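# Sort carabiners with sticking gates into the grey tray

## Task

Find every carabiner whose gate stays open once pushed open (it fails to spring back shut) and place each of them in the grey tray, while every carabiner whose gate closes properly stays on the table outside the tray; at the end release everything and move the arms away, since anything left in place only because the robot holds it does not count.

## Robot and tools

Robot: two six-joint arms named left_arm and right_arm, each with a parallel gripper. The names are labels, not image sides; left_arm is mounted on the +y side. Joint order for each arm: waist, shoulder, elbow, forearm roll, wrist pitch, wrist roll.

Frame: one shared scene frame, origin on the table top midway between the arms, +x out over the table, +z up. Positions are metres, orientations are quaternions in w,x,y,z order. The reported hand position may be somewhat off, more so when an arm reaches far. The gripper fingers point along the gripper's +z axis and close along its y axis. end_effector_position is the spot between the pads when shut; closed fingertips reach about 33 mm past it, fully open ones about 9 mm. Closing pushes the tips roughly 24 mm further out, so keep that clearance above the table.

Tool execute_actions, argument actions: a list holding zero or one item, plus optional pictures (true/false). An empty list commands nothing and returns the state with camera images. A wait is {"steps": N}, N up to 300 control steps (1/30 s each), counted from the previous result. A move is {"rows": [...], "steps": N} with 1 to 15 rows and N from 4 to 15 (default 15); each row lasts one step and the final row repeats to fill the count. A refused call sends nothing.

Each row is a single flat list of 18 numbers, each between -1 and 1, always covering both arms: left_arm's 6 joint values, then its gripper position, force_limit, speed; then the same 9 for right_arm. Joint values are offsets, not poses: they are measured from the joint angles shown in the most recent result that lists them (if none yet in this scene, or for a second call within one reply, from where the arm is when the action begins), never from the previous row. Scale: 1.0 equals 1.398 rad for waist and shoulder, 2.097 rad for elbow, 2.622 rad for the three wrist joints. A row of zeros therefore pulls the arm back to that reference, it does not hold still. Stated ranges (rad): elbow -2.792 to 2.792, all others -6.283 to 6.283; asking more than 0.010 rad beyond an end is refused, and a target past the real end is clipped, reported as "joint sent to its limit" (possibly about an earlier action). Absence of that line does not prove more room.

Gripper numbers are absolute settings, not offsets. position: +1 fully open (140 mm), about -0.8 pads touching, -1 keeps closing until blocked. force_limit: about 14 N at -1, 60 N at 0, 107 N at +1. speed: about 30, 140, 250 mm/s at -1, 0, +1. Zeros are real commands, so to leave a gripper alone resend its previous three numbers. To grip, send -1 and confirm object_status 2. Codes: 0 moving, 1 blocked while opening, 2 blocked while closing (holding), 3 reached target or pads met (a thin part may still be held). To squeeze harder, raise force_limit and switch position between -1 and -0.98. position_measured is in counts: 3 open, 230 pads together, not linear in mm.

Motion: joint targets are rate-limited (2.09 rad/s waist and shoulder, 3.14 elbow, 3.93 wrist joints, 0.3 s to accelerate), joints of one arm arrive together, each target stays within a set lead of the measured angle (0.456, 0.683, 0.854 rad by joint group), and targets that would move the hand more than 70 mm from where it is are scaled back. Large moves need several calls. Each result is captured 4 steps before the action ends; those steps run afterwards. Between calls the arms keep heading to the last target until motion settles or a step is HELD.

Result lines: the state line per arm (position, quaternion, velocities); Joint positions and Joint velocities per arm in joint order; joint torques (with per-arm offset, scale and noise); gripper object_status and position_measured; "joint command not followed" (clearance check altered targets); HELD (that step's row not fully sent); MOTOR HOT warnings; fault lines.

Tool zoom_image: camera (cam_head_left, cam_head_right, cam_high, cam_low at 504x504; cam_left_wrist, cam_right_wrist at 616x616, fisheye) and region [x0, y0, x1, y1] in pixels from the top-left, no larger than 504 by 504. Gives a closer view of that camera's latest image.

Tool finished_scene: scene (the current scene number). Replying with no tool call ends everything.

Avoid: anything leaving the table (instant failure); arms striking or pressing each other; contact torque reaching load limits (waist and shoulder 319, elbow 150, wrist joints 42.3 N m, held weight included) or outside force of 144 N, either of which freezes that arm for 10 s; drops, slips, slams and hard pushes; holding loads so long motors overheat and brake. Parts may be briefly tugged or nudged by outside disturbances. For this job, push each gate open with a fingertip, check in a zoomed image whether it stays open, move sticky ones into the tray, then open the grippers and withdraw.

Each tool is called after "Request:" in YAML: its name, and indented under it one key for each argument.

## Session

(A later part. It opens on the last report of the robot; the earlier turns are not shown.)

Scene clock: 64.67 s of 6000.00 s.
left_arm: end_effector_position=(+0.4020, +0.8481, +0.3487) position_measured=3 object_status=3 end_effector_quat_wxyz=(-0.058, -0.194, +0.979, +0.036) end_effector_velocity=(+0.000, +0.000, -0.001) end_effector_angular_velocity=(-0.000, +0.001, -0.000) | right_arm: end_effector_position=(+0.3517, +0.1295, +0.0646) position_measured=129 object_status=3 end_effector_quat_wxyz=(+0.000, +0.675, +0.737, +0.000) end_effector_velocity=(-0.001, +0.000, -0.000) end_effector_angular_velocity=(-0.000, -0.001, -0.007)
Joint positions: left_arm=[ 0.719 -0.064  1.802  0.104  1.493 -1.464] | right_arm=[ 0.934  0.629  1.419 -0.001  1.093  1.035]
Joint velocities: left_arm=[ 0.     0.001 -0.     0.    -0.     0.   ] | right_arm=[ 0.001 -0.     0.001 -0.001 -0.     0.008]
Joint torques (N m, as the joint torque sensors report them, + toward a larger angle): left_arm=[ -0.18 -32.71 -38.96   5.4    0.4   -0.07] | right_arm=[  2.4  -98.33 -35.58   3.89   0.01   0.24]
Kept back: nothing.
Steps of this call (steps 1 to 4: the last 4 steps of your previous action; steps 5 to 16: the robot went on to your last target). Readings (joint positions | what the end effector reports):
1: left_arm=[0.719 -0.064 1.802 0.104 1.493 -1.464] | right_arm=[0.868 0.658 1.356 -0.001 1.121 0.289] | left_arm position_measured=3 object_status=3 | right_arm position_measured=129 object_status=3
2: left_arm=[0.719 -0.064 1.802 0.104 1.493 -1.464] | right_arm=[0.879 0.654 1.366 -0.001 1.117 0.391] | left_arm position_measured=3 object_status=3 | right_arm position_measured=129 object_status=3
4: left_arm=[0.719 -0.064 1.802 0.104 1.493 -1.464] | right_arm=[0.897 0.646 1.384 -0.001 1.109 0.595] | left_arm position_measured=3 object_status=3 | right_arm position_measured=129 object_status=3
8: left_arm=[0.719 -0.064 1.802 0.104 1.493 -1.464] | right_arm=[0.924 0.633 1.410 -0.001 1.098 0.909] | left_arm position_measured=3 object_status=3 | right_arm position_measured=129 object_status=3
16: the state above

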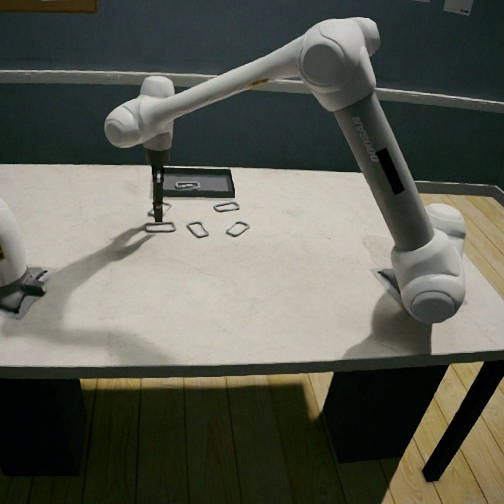

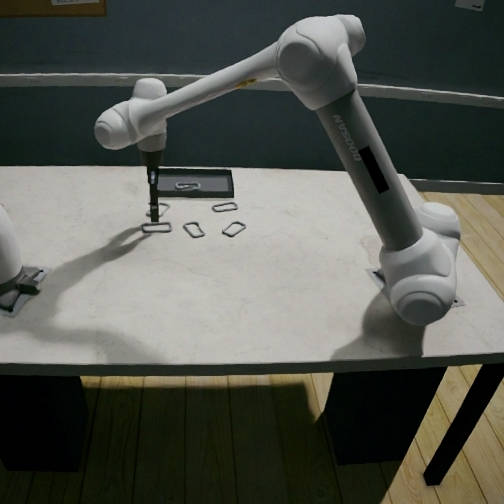

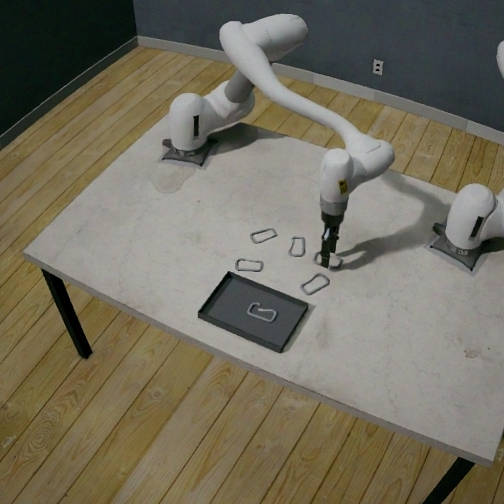

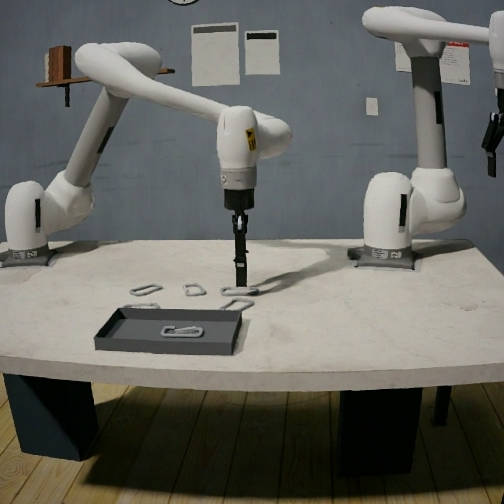

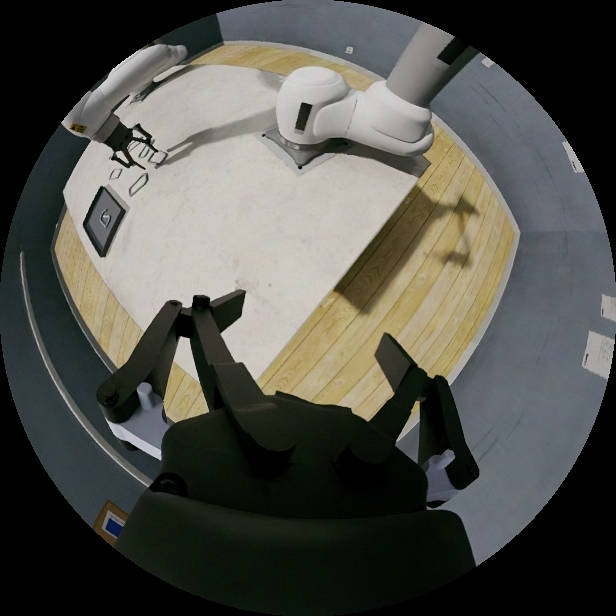

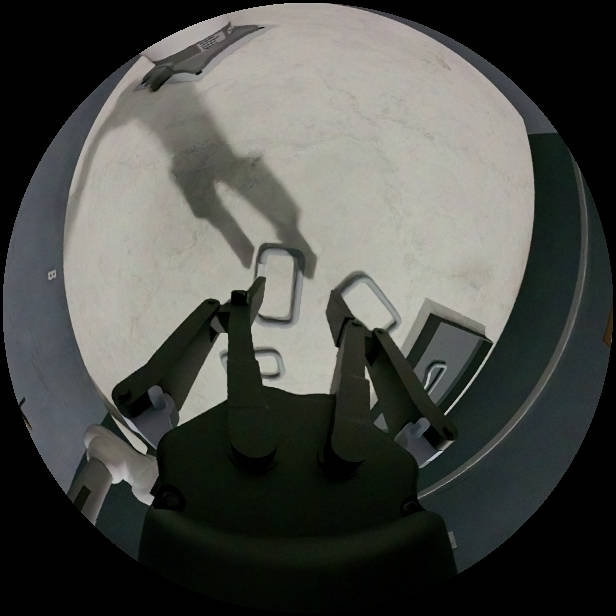

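Request:
execute_actions:
  actions:
    - {"rows":[[0,0,0,0,0,0,1,0,0.5,0.0138,-0.0094,0.0109,0,-0.0035,0.03,0,-0.4,-0.3],[0,0,0,0,0,0,1,0,0.5,0.0138,-0.0094,0.0109,0,-0.0035,0.03,0,-0.4,-0.3],[0,0,0,0,0,0,1,0,0.5,0.0138,-0.0094,0.0109,0,-0.0035,0.03,0,-0.4,-0.3],[0,0,0,0,0,0,1,0,0.5,0.0138,-0.0094,0.0109,0,-0.0035,0.03,0,-0.4,-0.3],[0,0,0,0,0,0,1,0,0.5,0.0138,-0.0094,0.0109,0,-0.0035,0.03,0,-0.4,-0.3],[0,0,0,0,0,0,1,0,0.5,0.0138,0.0014,0.017,0,-0.014,0.03,0,-0.4,-0.3]],"steps":15}

Request:
execute_actions:
  actions:
    - {"steps":5}
  pictures: true

Request:
zoom_image:
  camera: "cam_right_wrist"
  region: [220,200,400,380]

Scene clock: 65.37 s of 6000.00 s.
left_arm: end_effector_position=(+0.4020, +0.8481, +0.3487) position_measured=3 object_status=3 end_effector_quat_wxyz=(-0.058, -0.194, +0.979, +0.036) end_effector_velocity=(+0.000, -0.001, -0.000) end_effector_angular_velocity=(-0.002, -0.001, +0.000) | right_arm: end_effector_position=(+0.3327, +0.1275, +0.0478) position_measured=129 object_status=3 end_effector_quat_wxyz=(+0.000, +0.697, +0.717, -0.000) end_effector_velocity=(-0.002, +0.001, -0.031) end_effector_angular_velocity=(+0.001, -0.001, -0.009)
Joint positions: left_arm=[ 0.719 -0.064  1.802  0.104  1.493 -1.464] | right_arm=[ 0.953  0.629  1.453 -0.     1.06   1.112]
Joint velocities: left_arm=[-0.     0.     0.    -0.002  0.    -0.   ] | right_arm=[ 0.003  0.024  0.022 -0.    -0.047  0.013]
Joint torques (N m, as the joint torque sensors report them, + toward a larger angle): left_arm=[ -0.47 -32.54 -39.23   5.45   0.43   0.05] | right_arm=[   4.74 -103.86  -35.8     4.24   -0.19   -0.17]
Steps of this call (steps 1 to 10: the robot went on to your last target; steps 11 to 21: the first 11 steps of this action). Readings (joint positions | what the end effector reports):
11: left_arm=[0.719 -0.064 1.802 0.104 1.493 -1.464] | right_arm=[0.934 0.629 1.420 -0.000 1.093 1.036] | left_arm position_measured=3 object_status=3 | right_arm position_measured=129 object_status=3
12: left_arm=[0.719 -0.064 1.802 0.104 1.493 -1.464] | right_arm=[0.935 0.628 1.422 -0.000 1.093 1.043] | left_arm position_measured=3 object_status=3 | right_arm position_measured=129 object_status=3
14: left_arm=[0.719 -0.064 1.802 0.104 1.493 -1.464] | right_arm=[0.945 0.621 1.433 -0.000 1.088 1.081] | left_arm position_measured=3 object_status=3 | right_arm position_measured=129 object_status=3
18: left_arm=[0.719 -0.064 1.802 0.104 1.493 -1.464] | right_arm=[0.952 0.622 1.447 -0.000 1.072 1.109] | left_arm position_measured=3 object_status=3 | right_arm position_measured=129 object_status=3
21: the state above

Scene clock: 65.53 s of 6000.00 s.
left_arm: end_effector_position=(+0.4020, +0.8481, +0.3487) position_measured=3 object_status=3 end_effector_quat_wxyz=(-0.058, -0.194, +0.979, +0.036) end_effector_velocity=(+0.001, -0.001, +0.000) end_effector_angular_velocity=(-0.001, -0.001, -0.002) | right_arm: end_effector_position=(+0.3326, +0.1275, +0.0457) position_measured=129 object_status=3 end_effector_quat_wxyz=(+0.000, +0.697, +0.717, -0.000) end_effector_velocity=(-0.000, -0.001, -0.004) end_effector_angular_velocity=(-0.002, -0.000, +0.000)
Joint positions: left_arm=[ 0.719 -0.064  1.802  0.104  1.493 -1.464] | right_arm=[ 0.953  0.63   1.455 -0.     1.057  1.113]
Joint velocities: left_arm=[-0.002 -0.001  0.    -0.001  0.     0.   ] | right_arm=[ 0.     0.004  0.003 -0.001 -0.004  0.001]
Joint torques (N m, as the joint torque sensors report them, + toward a larger angle): left_arm=[  0.25 -31.78 -39.18   5.42   0.35   0.  ] | right_arm=[  3.53 -99.68 -34.06   3.56  -0.4   -0.45]
Kept back: nothing.
Steps of this call (steps 1 to 4: the last 4 steps of your previous action; step 5: the robot went on to your last target). Readings (joint positions | what the end effector reports):
1: left_arm=[0.719 -0.064 1.802 0.104 1.493 -1.464] | right_arm=[0.953 0.629 1.454 -0.000 1.059 1.113] | left_arm position_measured=3 object_status=3 | right_arm position_measured=129 object_status=3
2: left_arm=[0.719 -0.064 1.802 0.104 1.493 -1.464] | right_arm=[0.953 0.630 1.454 -0.000 1.058 1.113] | left_arm position_measured=3 object_status=3 | right_arm position_measured=129 object_status=3
4: left_arm=[0.719 -0.064 1.802 0.104 1.493 -1.464] | right_arm=[0.953 0.630 1.455 -0.000 1.057 1.113] | left_arm position_measured=3 object_status=3 | right_arm position_measured=129 object_status=3
5: the state above

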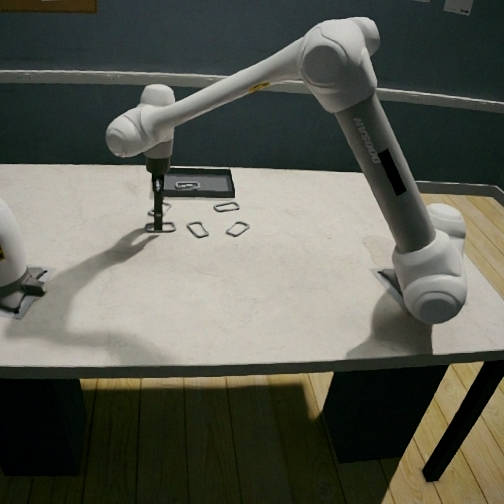

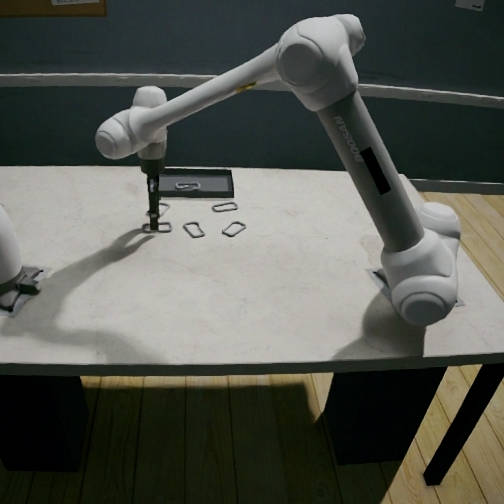

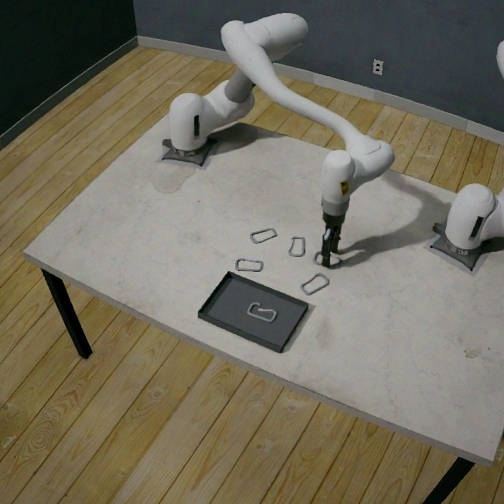

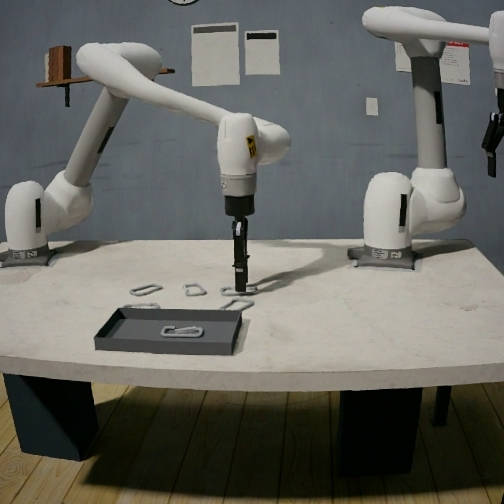

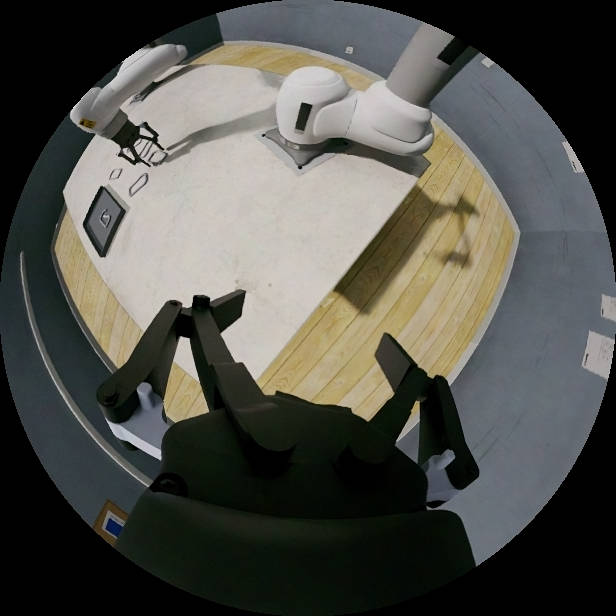

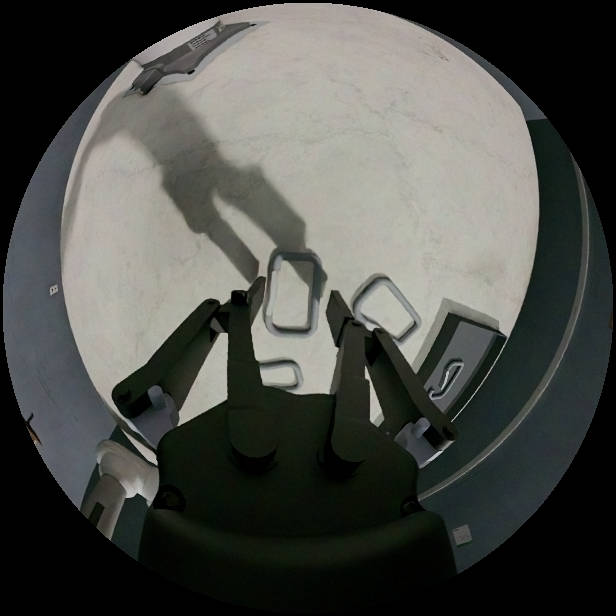

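Region (220, 200, 400, 380) of cam_right_wrist's 616x616 image, scaled by 2.800, with more detail than that image has.

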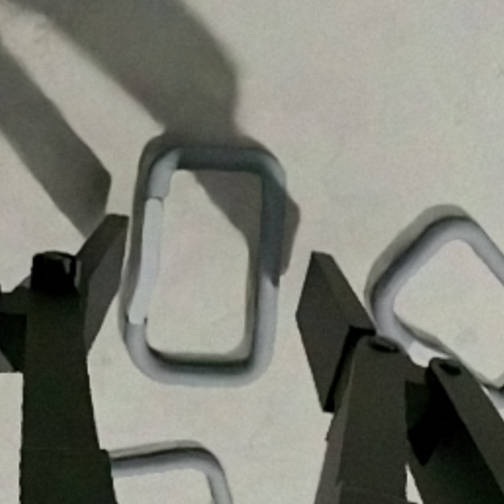

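Request:
execute_actions:
  actions:
    - {"rows":[[0,0,0,0,0,0,1,0,0.5,0.0033,0.0017,-0.0019,0,0.0006,0.013,0,-0.4,-0.3],[0,0,0,0,0,0,1,0,0.5,0.0033,0.0017,-0.0019,0,0.0006,0.013,0,-0.4,-0.3],[0,0,0,0,0,0,1,0,0.5,0.0033,0.0017,-0.0019,0,0.0006,0.013,0,-0.4,-0.3],[0,0,0,0,0,0,1,0,0.5,0.0033,0.0017,-0.0019,0,0.0006,0.013,0,-0.4,-0.3],[0,0,0,0,0,0,1,0,0.5,0.0033,0.0072,0.0011,0,-0.0047,0.013,0,-0.4,-0.3]],"steps":15}

Request:
execute_actions:
  actions:
    - {"steps":3}
  pictures: true

Request:
zoom_image:
  camera: "cam_right_wrist"
  region: [220,200,400,380]

Scene clock: 67.03 s of 6000.00 s.
left_arm: end_effector_position=(+0.4020, +0.8481, +0.3487) position_measured=3 object_status=3 end_effector_quat_wxyz=(-0.058, -0.194, +0.979, +0.036) end_effector_velocity=(+0.001, -0.001, +0.000) end_effector_angular_velocity=(+0.000, -0.000, -0.001) | right_arm: end_effector_position=(+0.3296, +0.1304, +0.0367) position_measured=129 object_status=3 end_effector_quat_wxyz=(+0.000, +0.707, +0.707, -0.000) end_effector_velocity=(+0.001, +0.000, -0.008) end_effector_angular_velocity=(+0.002, -0.002, -0.006)
Joint positions: left_arm=[ 0.719 -0.064  1.802  0.104  1.493 -1.464] | right_arm=[ 0.957  0.64   1.457 -0.001  1.046  1.147]
Joint velocities: left_arm=[-0.002 -0.    -0.     0.    -0.    -0.001] | right_arm=[-0.     0.006  0.006 -0.001 -0.014  0.006]
Joint torques (N m, as the joint torque sensors report them, + toward a larger angle): left_arm=[  0.04 -32.38 -39.42   5.45   0.33   0.06] | right_arm=[   3.48 -100.42  -34.83    4.01    0.     -0.3 ]
Steps of this call (steps 1 to 15: the robot went on to your last target; steps 16 to 34: nothing new was sent; steps 35 to 45: the first 11 steps of this action). Readings (joint positions | what the end effector reports):
35: left_arm=[0.719 -0.064 1.802 0.104 1.493 -1.464] | right_arm=[0.953 0.631 1.455 -0.001 1.057 1.114] | left_arm position_measured=3 object_status=3 | right_arm position_measured=129 object_status=3
36: left_arm=[0.719 -0.064 1.802 0.104 1.493 -1.464] | right_arm=[0.954 0.631 1.455 -0.001 1.057 1.119] | left_arm position_measured=3 object_status=3 | right_arm position_measured=129 object_status=3
38: left_arm=[0.719 -0.064 1.802 0.104 1.493 -1.464] | right_arm=[0.956 0.632 1.453 -0.001 1.058 1.136] | left_arm position_measured=3 object_status=3 | right_arm position_measured=129 object_status=3
42: left_arm=[0.719 -0.064 1.802 0.104 1.493 -1.464] | right_arm=[0.957 0.638 1.456 -0.001 1.049 1.146] | left_arm position_measured=3 object_status=3 | right_arm position_measured=129 object_status=3
45: the state above

Scene clock: 67.17 s of 6000.00 s.
left_arm: end_effector_position=(+0.4020, +0.8481, +0.3487) position_measured=3 object_status=3 end_effector_quat_wxyz=(-0.058, -0.194, +0.979, +0.036) end_effector_velocity=(+0.000, -0.000, -0.000) end_effector_angular_velocity=(-0.000, +0.001, -0.003) | right_arm: end_effector_position=(+0.3296, +0.1304, +0.0361) position_measured=129 object_status=3 end_effector_quat_wxyz=(+0.000, +0.707, +0.707, -0.000) end_effector_velocity=(+0.000, +0.000, -0.001) end_effector_angular_velocity=(+0.001, -0.001, +0.000)
Joint positions: left_arm=[ 0.719 -0.064  1.802  0.104  1.493 -1.464] | right_arm=[ 0.958  0.64   1.457 -0.001  1.045  1.147]
Joint velocities: left_arm=[-0.001  0.    -0.     0.     0.     0.002] | right_arm=[ 0.     0.     0.001 -0.001 -0.003  0.   ]
Joint torques (N m, as the joint torque sensors report them, + toward a larger angle): left_arm=[ -0.81 -32.33 -39.27   5.37   0.35   0.03] | right_arm=[  3.84 -98.84 -33.88   3.93  -0.4    0.01]
Kept back: nothing.
Steps of this call (steps 1 to 4: the last 4 steps of your previous action). Readings (joint positions | what the end effector reports):
1: left_arm=[0.719 -0.064 1.802 0.104 1.493 -1.464] | right_arm=[0.958 0.640 1.457 -0.001 1.045 1.147] | left_arm position_measured=3 object_status=3 | right_arm position_measured=129 object_status=3
2: left_arm=[0.719 -0.064 1.802 0.104 1.493 -1.464] | right_arm=[0.958 0.640 1.457 -0.001 1.045 1.147] | left_arm position_measured=3 object_status=3 | right_arm position_measured=129 object_status=3
4: the state above

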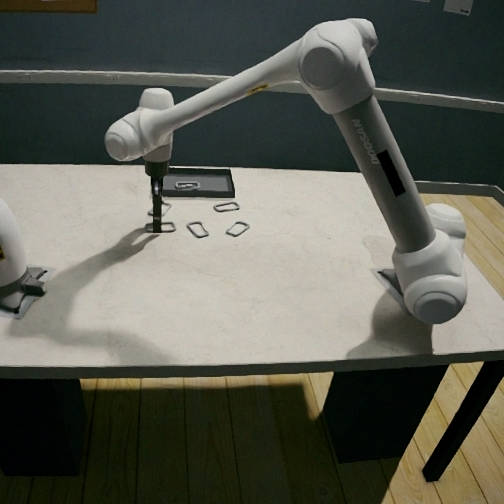

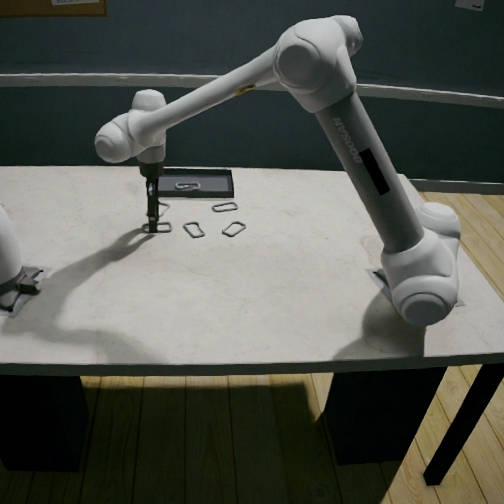

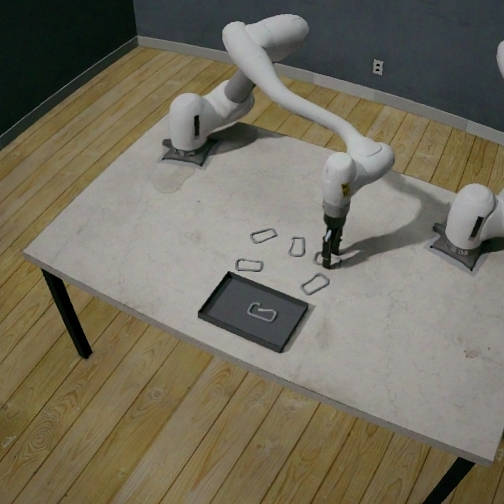

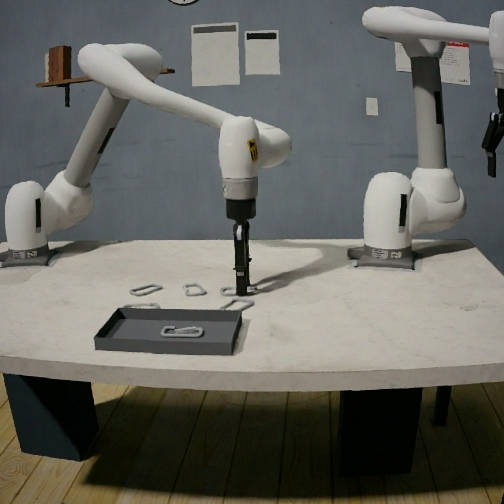

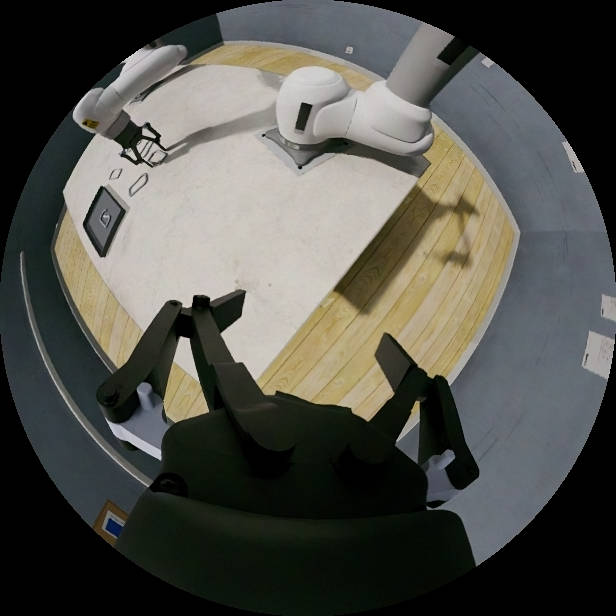

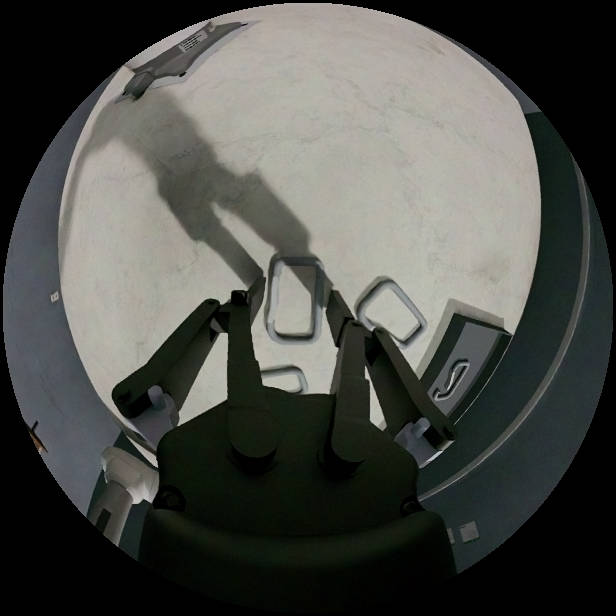

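Region (220, 200, 400, 380) of cam_right_wrist's 616x616 image, scaled by 2.800, with more detail than that image has.

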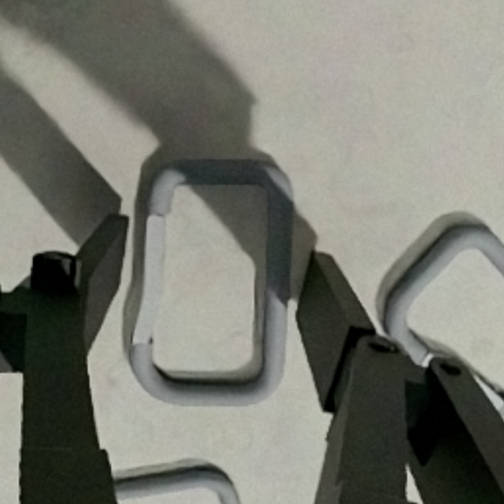

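Request:
execute_actions:
  actions:
    - {"rows":[[0,0,0,0,0,0,1,0,0.5,0,0,0,0,0,0,-0.33,-0.4,-0.3]],"steps":15}
  pictures: true

Request:
zoom_image:
  camera: "cam_right_wrist"
  region: [220,200,400,380]

Request:
execute_actions:
  actions:
    - {"rows":[[0,0,0,0,0,0,1,0,0.5,0,-0.0024,-0.0012,0,0.002,0,0,-0.4,-0.3]],"steps":15}
  pictures: true

Request:
zoom_image:
  camera: "cam_right_wrist"
  region: [220,200,400,380]

Scene clock: 67.73 s of 6000.00 s.
left_arm: end_effector_position=(+0.4020, +0.8481, +0.3487) position_measured=3 object_status=3 end_effector_quat_wxyz=(-0.058, -0.194, +0.979, +0.036) end_effector_velocity=(-0.000, +0.000, +0.000) end_effector_angular_velocity=(-0.000, -0.000, +0.001) | right_arm: end_effector_position=(+0.3296, +0.1304, +0.0360) position_measured=150 object_status=0 end_effector_quat_wxyz=(+0.000, +0.707, +0.707, -0.000) end_effector_velocity=(+0.000, +0.000, +0.001) end_effector_angular_velocity=(+0.001, -0.001, -0.000)
Joint positions: left_arm=[ 0.719 -0.064  1.802  0.104  1.493 -1.464] | right_arm=[ 0.958  0.64   1.457 -0.001  1.045  1.147]
Joint velocities: left_arm=[ 0.001 -0.     0.    -0.     0.     0.   ] | right_arm=[ 0.    -0.002 -0.    -0.     0.     0.   ]
Joint torques (N m, as the joint torque sensors report them, + toward a larger angle): left_arm=[ -0.34 -32.13 -39.39   5.43   0.4    0.03] | right_arm=[  3.46 -79.11 -24.74   3.74  -0.84  -0.25]
Steps of this call (steps 1 to 6: the robot went on to your last target; steps 7 to 17: the first 11 steps of this action). Readings (joint positions | what the end effector reports):
7: left_arm=[0.719 -0.064 1.802 0.104 1.493 -1.464] | right_arm=[0.958 0.640 1.457 -0.001 1.045 1.147] | left_arm position_measured=3 object_status=3 | right_arm position_measured=129 object_status=0
8: left_arm=[0.719 -0.064 1.802 0.104 1.493 -1.464] | right_arm=[0.958 0.640 1.457 -0.001 1.045 1.147] | left_arm position_measured=3 object_status=3 | right_arm position_measured=131 object_status=0
10: left_arm=[0.719 -0.064 1.802 0.104 1.493 -1.464] | right_arm=[0.958 0.640 1.457 -0.001 1.045 1.147] | left_arm position_measured=3 object_status=3 | right_arm position_measured=142 object_status=0
14: left_arm=[0.719 -0.064 1.802 0.104 1.493 -1.464] | right_arm=[0.958 0.640 1.457 -0.001 1.045 1.147] | left_arm position_measured=3 object_status=3 | right_arm position_measured=150 object_status=0
17: the state above

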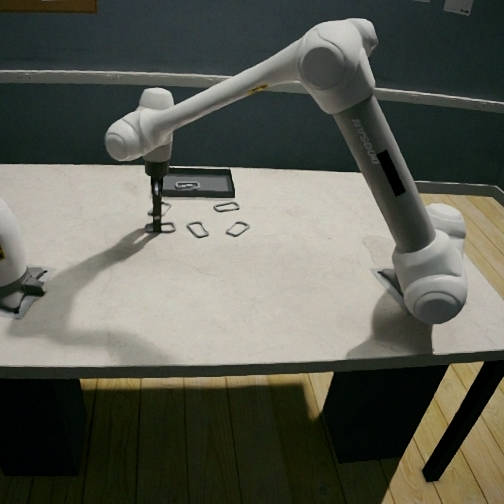

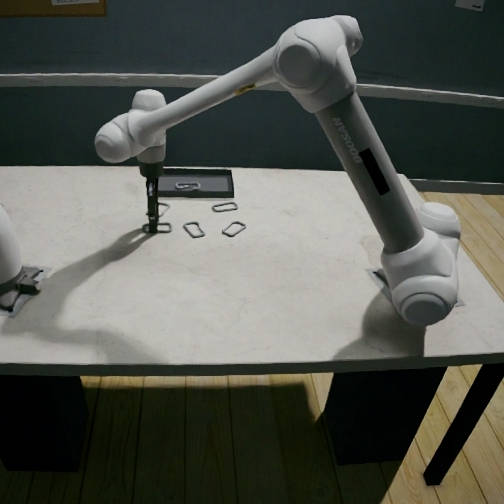

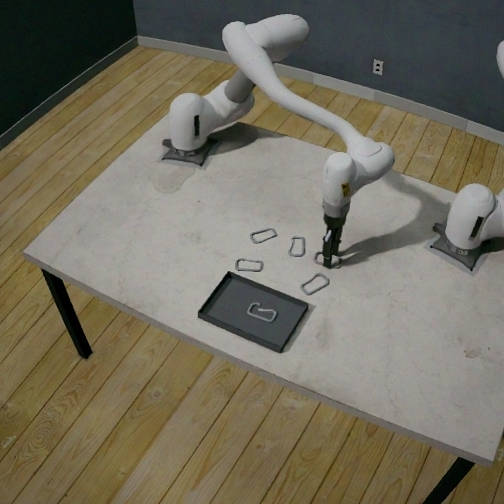

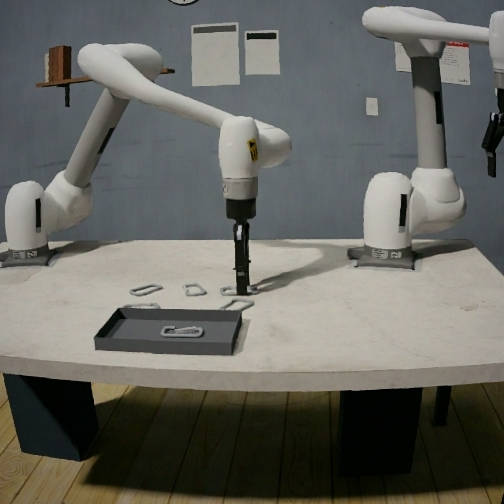

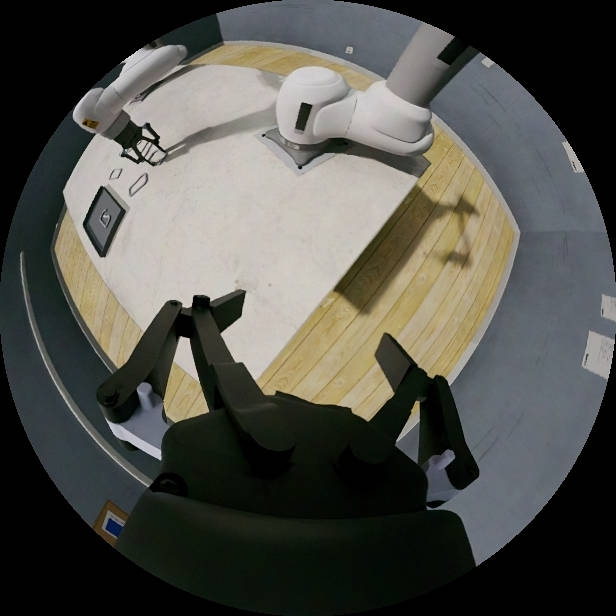

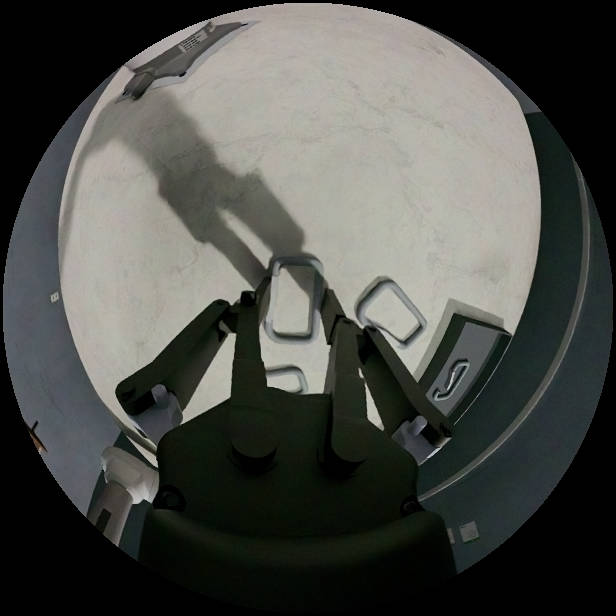

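Region (220, 200, 400, 380) of cam_right_wrist's 616x616 image, scaled by 2.800, with more detail than that image has.

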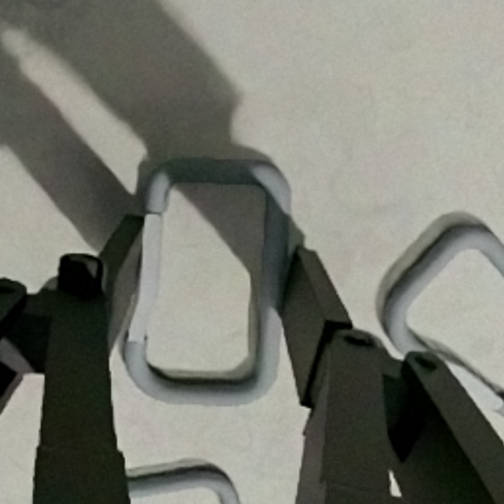

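Scene clock: 68.23 s of 6000.00 s.
left_arm: end_effector_position=(+0.4020, +0.8481, +0.3487) position_measured=3 object_status=3 end_effector_quat_wxyz=(-0.058, -0.194, +0.979, +0.036) end_effector_velocity=(+0.000, +0.000, -0.001) end_effector_angular_velocity=(-0.001, +0.002, +0.002) | right_arm: end_effector_position=(+0.3297, +0.1305, +0.0400) position_measured=129 object_status=0 end_effector_quat_wxyz=(+0.000, +0.707, +0.707, -0.000) end_effector_velocity=(+0.000, +0.001, +0.001) end_effector_angular_velocity=(+0.001, -0.000, -0.001)
Joint positions: left_arm=[ 0.719 -0.064  1.802  0.104  1.493 -1.464] | right_arm=[ 0.958  0.637  1.455 -0.001  1.05   1.147]
Joint velocities: left_arm=[ 0.     0.003 -0.    -0.001 -0.    -0.002] | right_arm=[ 0.    -0.001 -0.001  0.     0.     0.001]
Joint torques (N m, as the joint torque sensors report them, + toward a larger angle): left_arm=[ -0.43 -32.59 -39.23   5.37   0.46  -0.01] | right_arm=[   3.61 -100.01  -35.13    3.85   -0.21   -0.32]
Steps of this call (steps 1 to 4: the last 4 steps of your previous action; steps 5 to 15: the first 11 steps of this action, its rows measured from where the robot was after step 4). Readings (joint positions | what the end effector reports):
4: left_arm=[0.719 -0.064 1.802 0.104 1.493 -1.464] | right_arm=[0.958 0.640 1.457 -0.001 1.045 1.147] | left_arm position_measured=3 object_status=3 | right_arm position_measured=150 object_status=2
5: left_arm=[0.719 -0.064 1.802 0.104 1.493 -1.464] | right_arm=[0.958 0.640 1.457 -0.001 1.045 1.147] | left_arm position_measured=3 object_status=3 | right_arm position_measured=150 object_status=0
6: left_arm=[0.719 -0.064 1.802 0.104 1.493 -1.464] | right_arm=[0.958 0.640 1.457 -0.001 1.046 1.147] | left_arm position_measured=3 object_status=3 | right_arm position_measured=150 object_status=0
8: left_arm=[0.719 -0.064 1.802 0.104 1.493 -1.464] | right_arm=[0.958 0.638 1.455 -0.001 1.049 1.147] | left_arm position_measured=3 object_status=3 | right_arm position_measured=136 object_status=0
12: left_arm=[0.719 -0.064 1.802 0.104 1.493 -1.464] | right_arm=[0.958 0.637 1.455 -0.001 1.050 1.147] | left_arm position_measured=3 object_status=3 | right_arm position_measured=129 object_status=0
15: the state above

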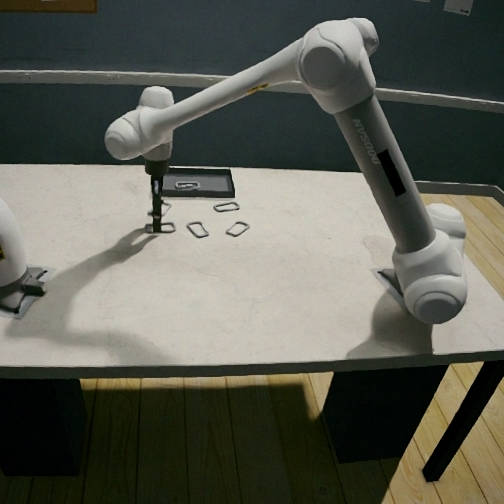

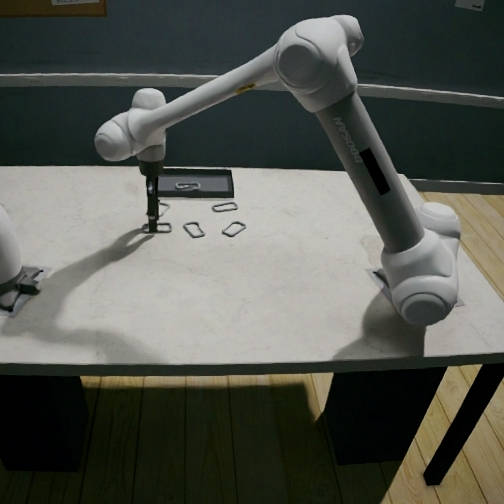

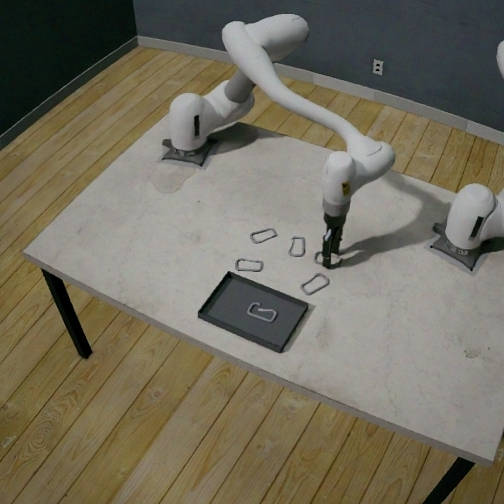

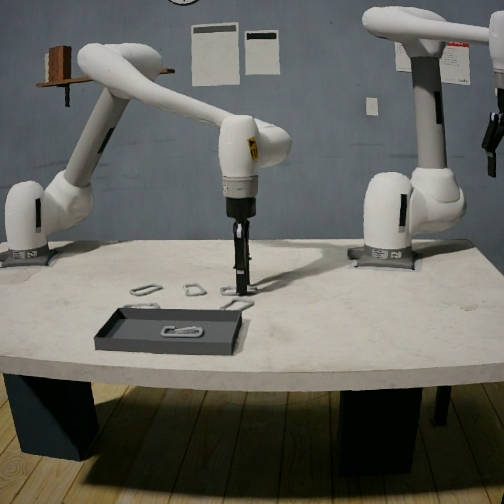

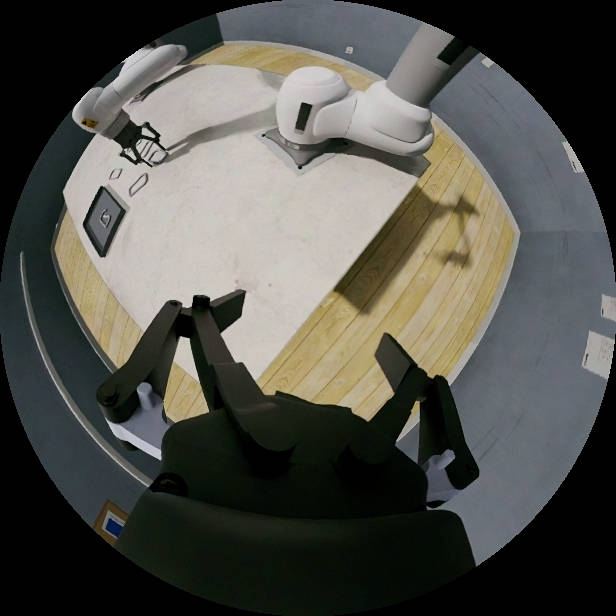

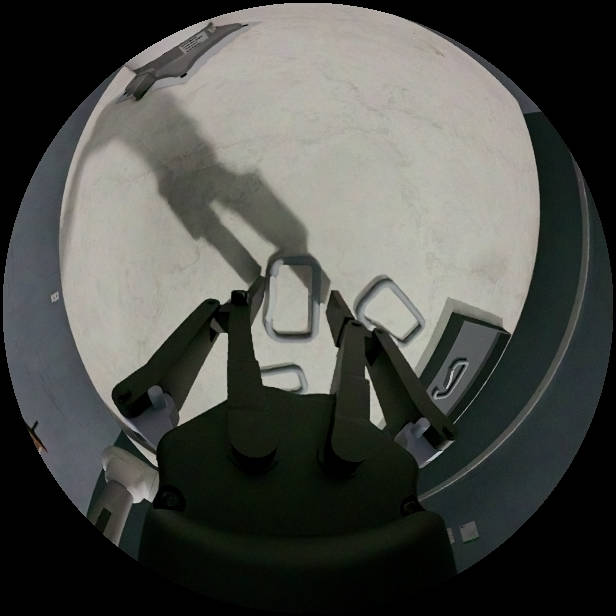

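Region (220, 200, 400, 380) of cam_right_wrist's 616x616 image, scaled by 2.800, with more detail than that image has.

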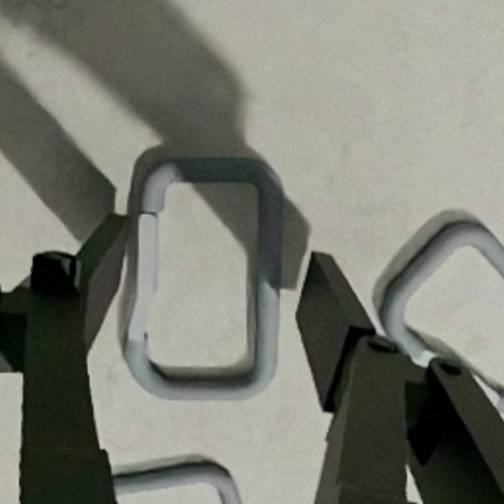

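Request:
execute_actions:
  actions:
    - {"rows":[[0,0,0,0,0,0,1,0,0.5,0,-0.002,-0.001,0,0.002,0,0,-0.4,-0.3],[0,0,0,0,0,0,1,0,0.5,0,-0.002,-0.001,0,0.002,0,0,-0.4,-0.3],[0,0,0,0,0,0,1,0,0.5,0.0039,0.0016,-0.005,0,0.0033,0.025,0,-0.4,-0.3],[0,0,0,0,0,0,1,0,0.5,0.0039,0.0016,-0.005,0,0.0033,0.025,0,-0.4,-0.3],[0,0,0,0,0,0,1,0,0.5,0.0039,0.0016,-0.005,0,0.0033,0.025,0,-0.4,-0.3],[0,0,0,0,0,0,1,0,0.5,0.0039,0.0016,-0.005,0,0.0033,0.025,0,-0.4,-0.3],[0,0,0,0,0,0,1,0,0.5,0.0039,0.0016,-0.005,0,0.0033,0.025,0,-0.4,-0.3],[0,0,0,0,0,0,1,0,0.5,0.0039,0.0016,-0.005,0,0.0033,0.025,0,-0.4,-0.3],[0,0,0,0,0,0,1,0,0.5,0.0039,0.0059,-0.0028,0,-0.0009,0.025,0,-0.4,-0.3]],"steps":15}

Request:
execute_actions:
  actions:
    - {"steps":4}
  pictures: true

Request:
zoom_image:
  camera: "cam_right_wrist"
  region: [220,200,400,380]

Scene clock: 68.90 s of 6000.00 s.
left_arm: end_effector_position=(+0.4020, +0.8481, +0.3487) position_measured=3 object_status=3 end_effector_quat_wxyz=(-0.058, -0.194, +0.979, +0.036) end_effector_velocity=(+0.000, -0.000, +0.000) end_effector_angular_velocity=(+0.001, -0.000, -0.001) | right_arm: end_effector_position=(+0.3268, +0.1353, +0.0397) position_measured=129 object_status=3 end_effector_quat_wxyz=(+0.000, +0.728, +0.686, -0.000) end_effector_velocity=(-0.003, -0.003, -0.066) end_effector_angular_velocity=(-0.014, +0.006, -0.027)
Joint positions: left_arm=[ 0.719 -0.064  1.802  0.104  1.493 -1.464] | right_arm=[ 0.963  0.642  1.447 -0.     1.053  1.211]
Joint velocities: left_arm=[-0.001 -0.001  0.     0.001 -0.     0.   ] | right_arm=[ 0.002  0.055  0.04  -0.    -0.079  0.029]
Joint torques (N m, as the joint torque sensors report them, + toward a larger angle): left_arm=[ -0.61 -32.21 -39.06   5.58   0.28  -0.04] | right_arm=[   3.17 -101.45  -33.7     4.13   -0.06   -0.25]
Steps of this call (steps 1 to 4: the last 4 steps of your previous action; steps 5 to 9: the robot went on to your last target; steps 10 to 20: the first 11 steps of this action). Readings (joint positions | what the end effector reports):
10: left_arm=[0.719 -0.064 1.802 0.104 1.493 -1.464] | right_arm=[0.958 0.637 1.455 -0.001 1.050 1.147] | left_arm position_measured=3 object_status=3 | right_arm position_measured=129 object_status=3
11: left_arm=[0.719 -0.064 1.802 0.104 1.493 -1.464] | right_arm=[0.958 0.636 1.454 -0.001 1.052 1.147] | left_arm position_measured=3 object_status=3 | right_arm position_measured=129 object_status=3
13: left_arm=[0.719 -0.064 1.802 0.104 1.493 -1.464] | right_arm=[0.958 0.636 1.452 -0.001 1.054 1.154] | left_arm position_measured=3 object_status=3 | right_arm position_measured=129 object_status=3
17: left_arm=[0.719 -0.064 1.802 0.104 1.493 -1.464] | right_arm=[0.962 0.639 1.445 -0.001 1.058 1.205] | left_arm position_measured=3 object_status=3 | right_arm position_measured=129 object_status=3
20: the state above

Scene clock: 69.03 s of 6000.00 s.
left_arm: end_effector_position=(+0.4020, +0.8481, +0.3487) position_measured=3 object_status=3 end_effector_quat_wxyz=(-0.058, -0.194, +0.979, +0.036) end_effector_velocity=(-0.000, +0.000, -0.000) end_effector_angular_velocity=(-0.000, +0.000, -0.000) | right_arm: end_effector_position=(+0.3267, +0.1354, +0.0364) position_measured=129 object_status=3 end_effector_quat_wxyz=(+0.000, +0.728, +0.685, -0.000) end_effector_velocity=(-0.001, -0.000, -0.009) end_effector_angular_velocity=(-0.001, +0.001, -0.003)
Joint positions: left_arm=[ 0.719 -0.064  1.802  0.104  1.493 -1.464] | right_arm=[ 0.963  0.645  1.448 -0.     1.049  1.213]
Joint velocities: left_arm=[ 0.  0.  0. -0. -0.  0.] | right_arm=[ 0.001  0.008  0.006  0.    -0.012  0.004]
Joint torques (N m, as the joint torque sensors report them, + toward a larger angle): left_arm=[ -0.35 -32.23 -39.16   5.44   0.42   0.06] | right_arm=[   2.8  -101.03  -34.91    3.91    0.17   -0.43]
Kept back: nothing.
Steps of this call (steps 1 to 4: the last 4 steps of your previous action). Readings (joint positions | what the end effector reports):
1: left_arm=[0.719 -0.064 1.802 0.104 1.493 -1.464] | right_arm=[0.963 0.644 1.448 -0.000 1.051 1.212] | left_arm position_measured=3 object_status=3 | right_arm position_measured=129 object_status=3
2: left_arm=[0.719 -0.064 1.802 0.104 1.493 -1.464] | right_arm=[0.963 0.644 1.448 -0.000 1.050 1.212] | left_arm position_measured=3 object_status=3 | right_arm position_measured=129 object_status=3
4: the state above

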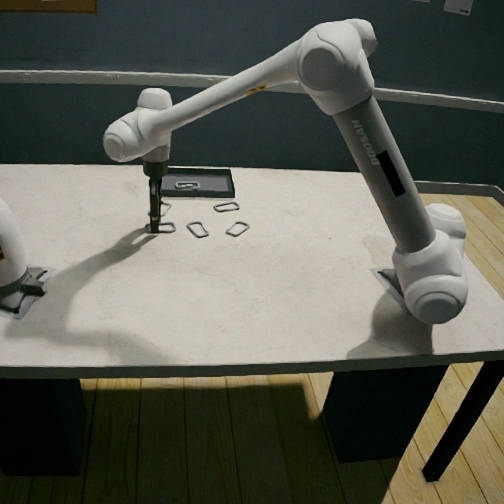

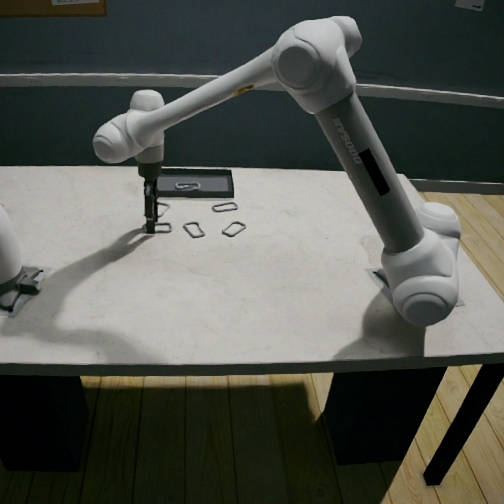

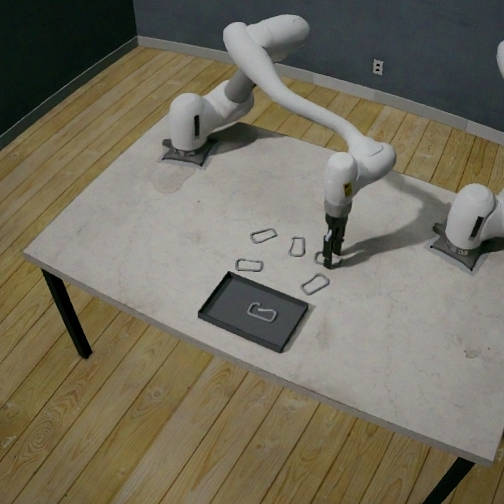

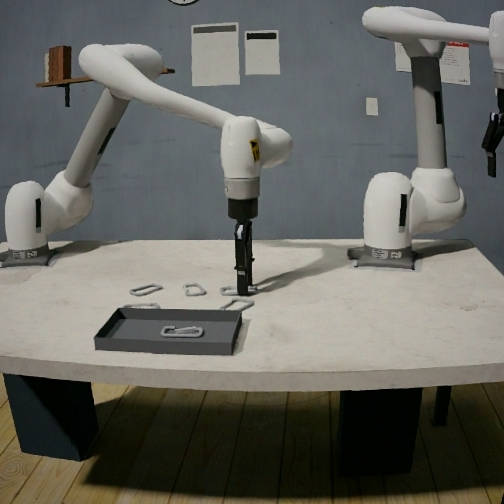

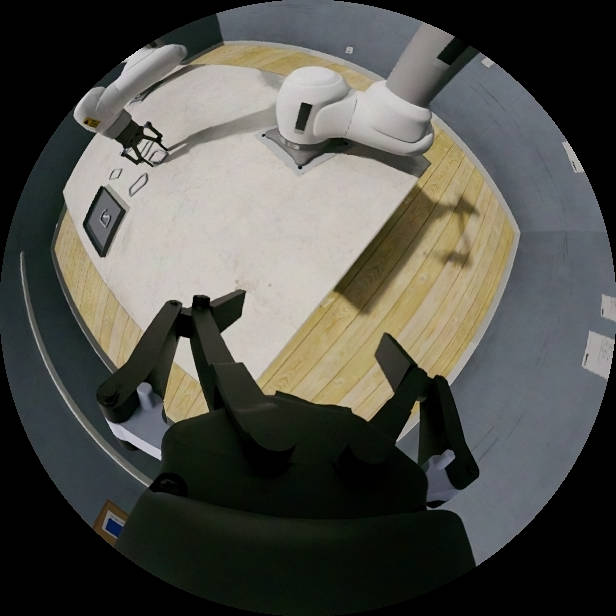

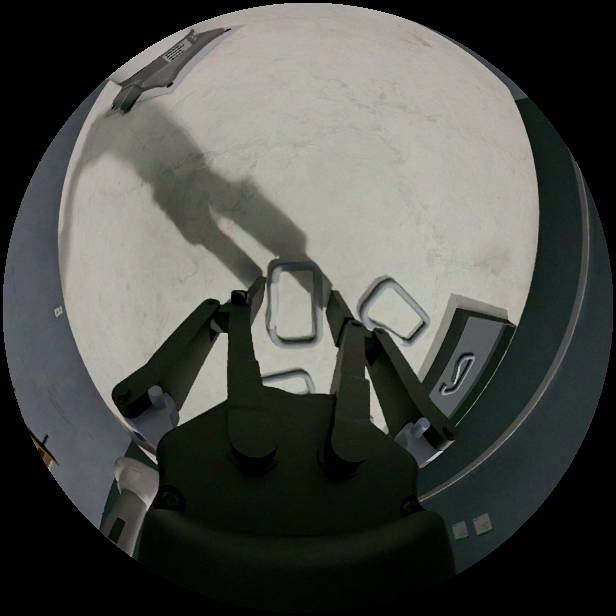

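Region (220, 200, 400, 380) of cam_right_wrist's 616x616 image, scaled by 2.800, with more detail than that image has.

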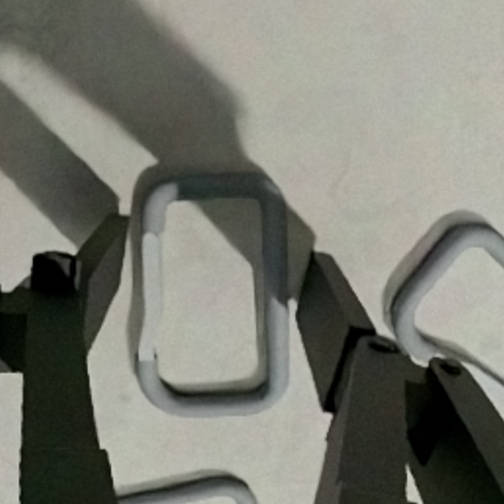

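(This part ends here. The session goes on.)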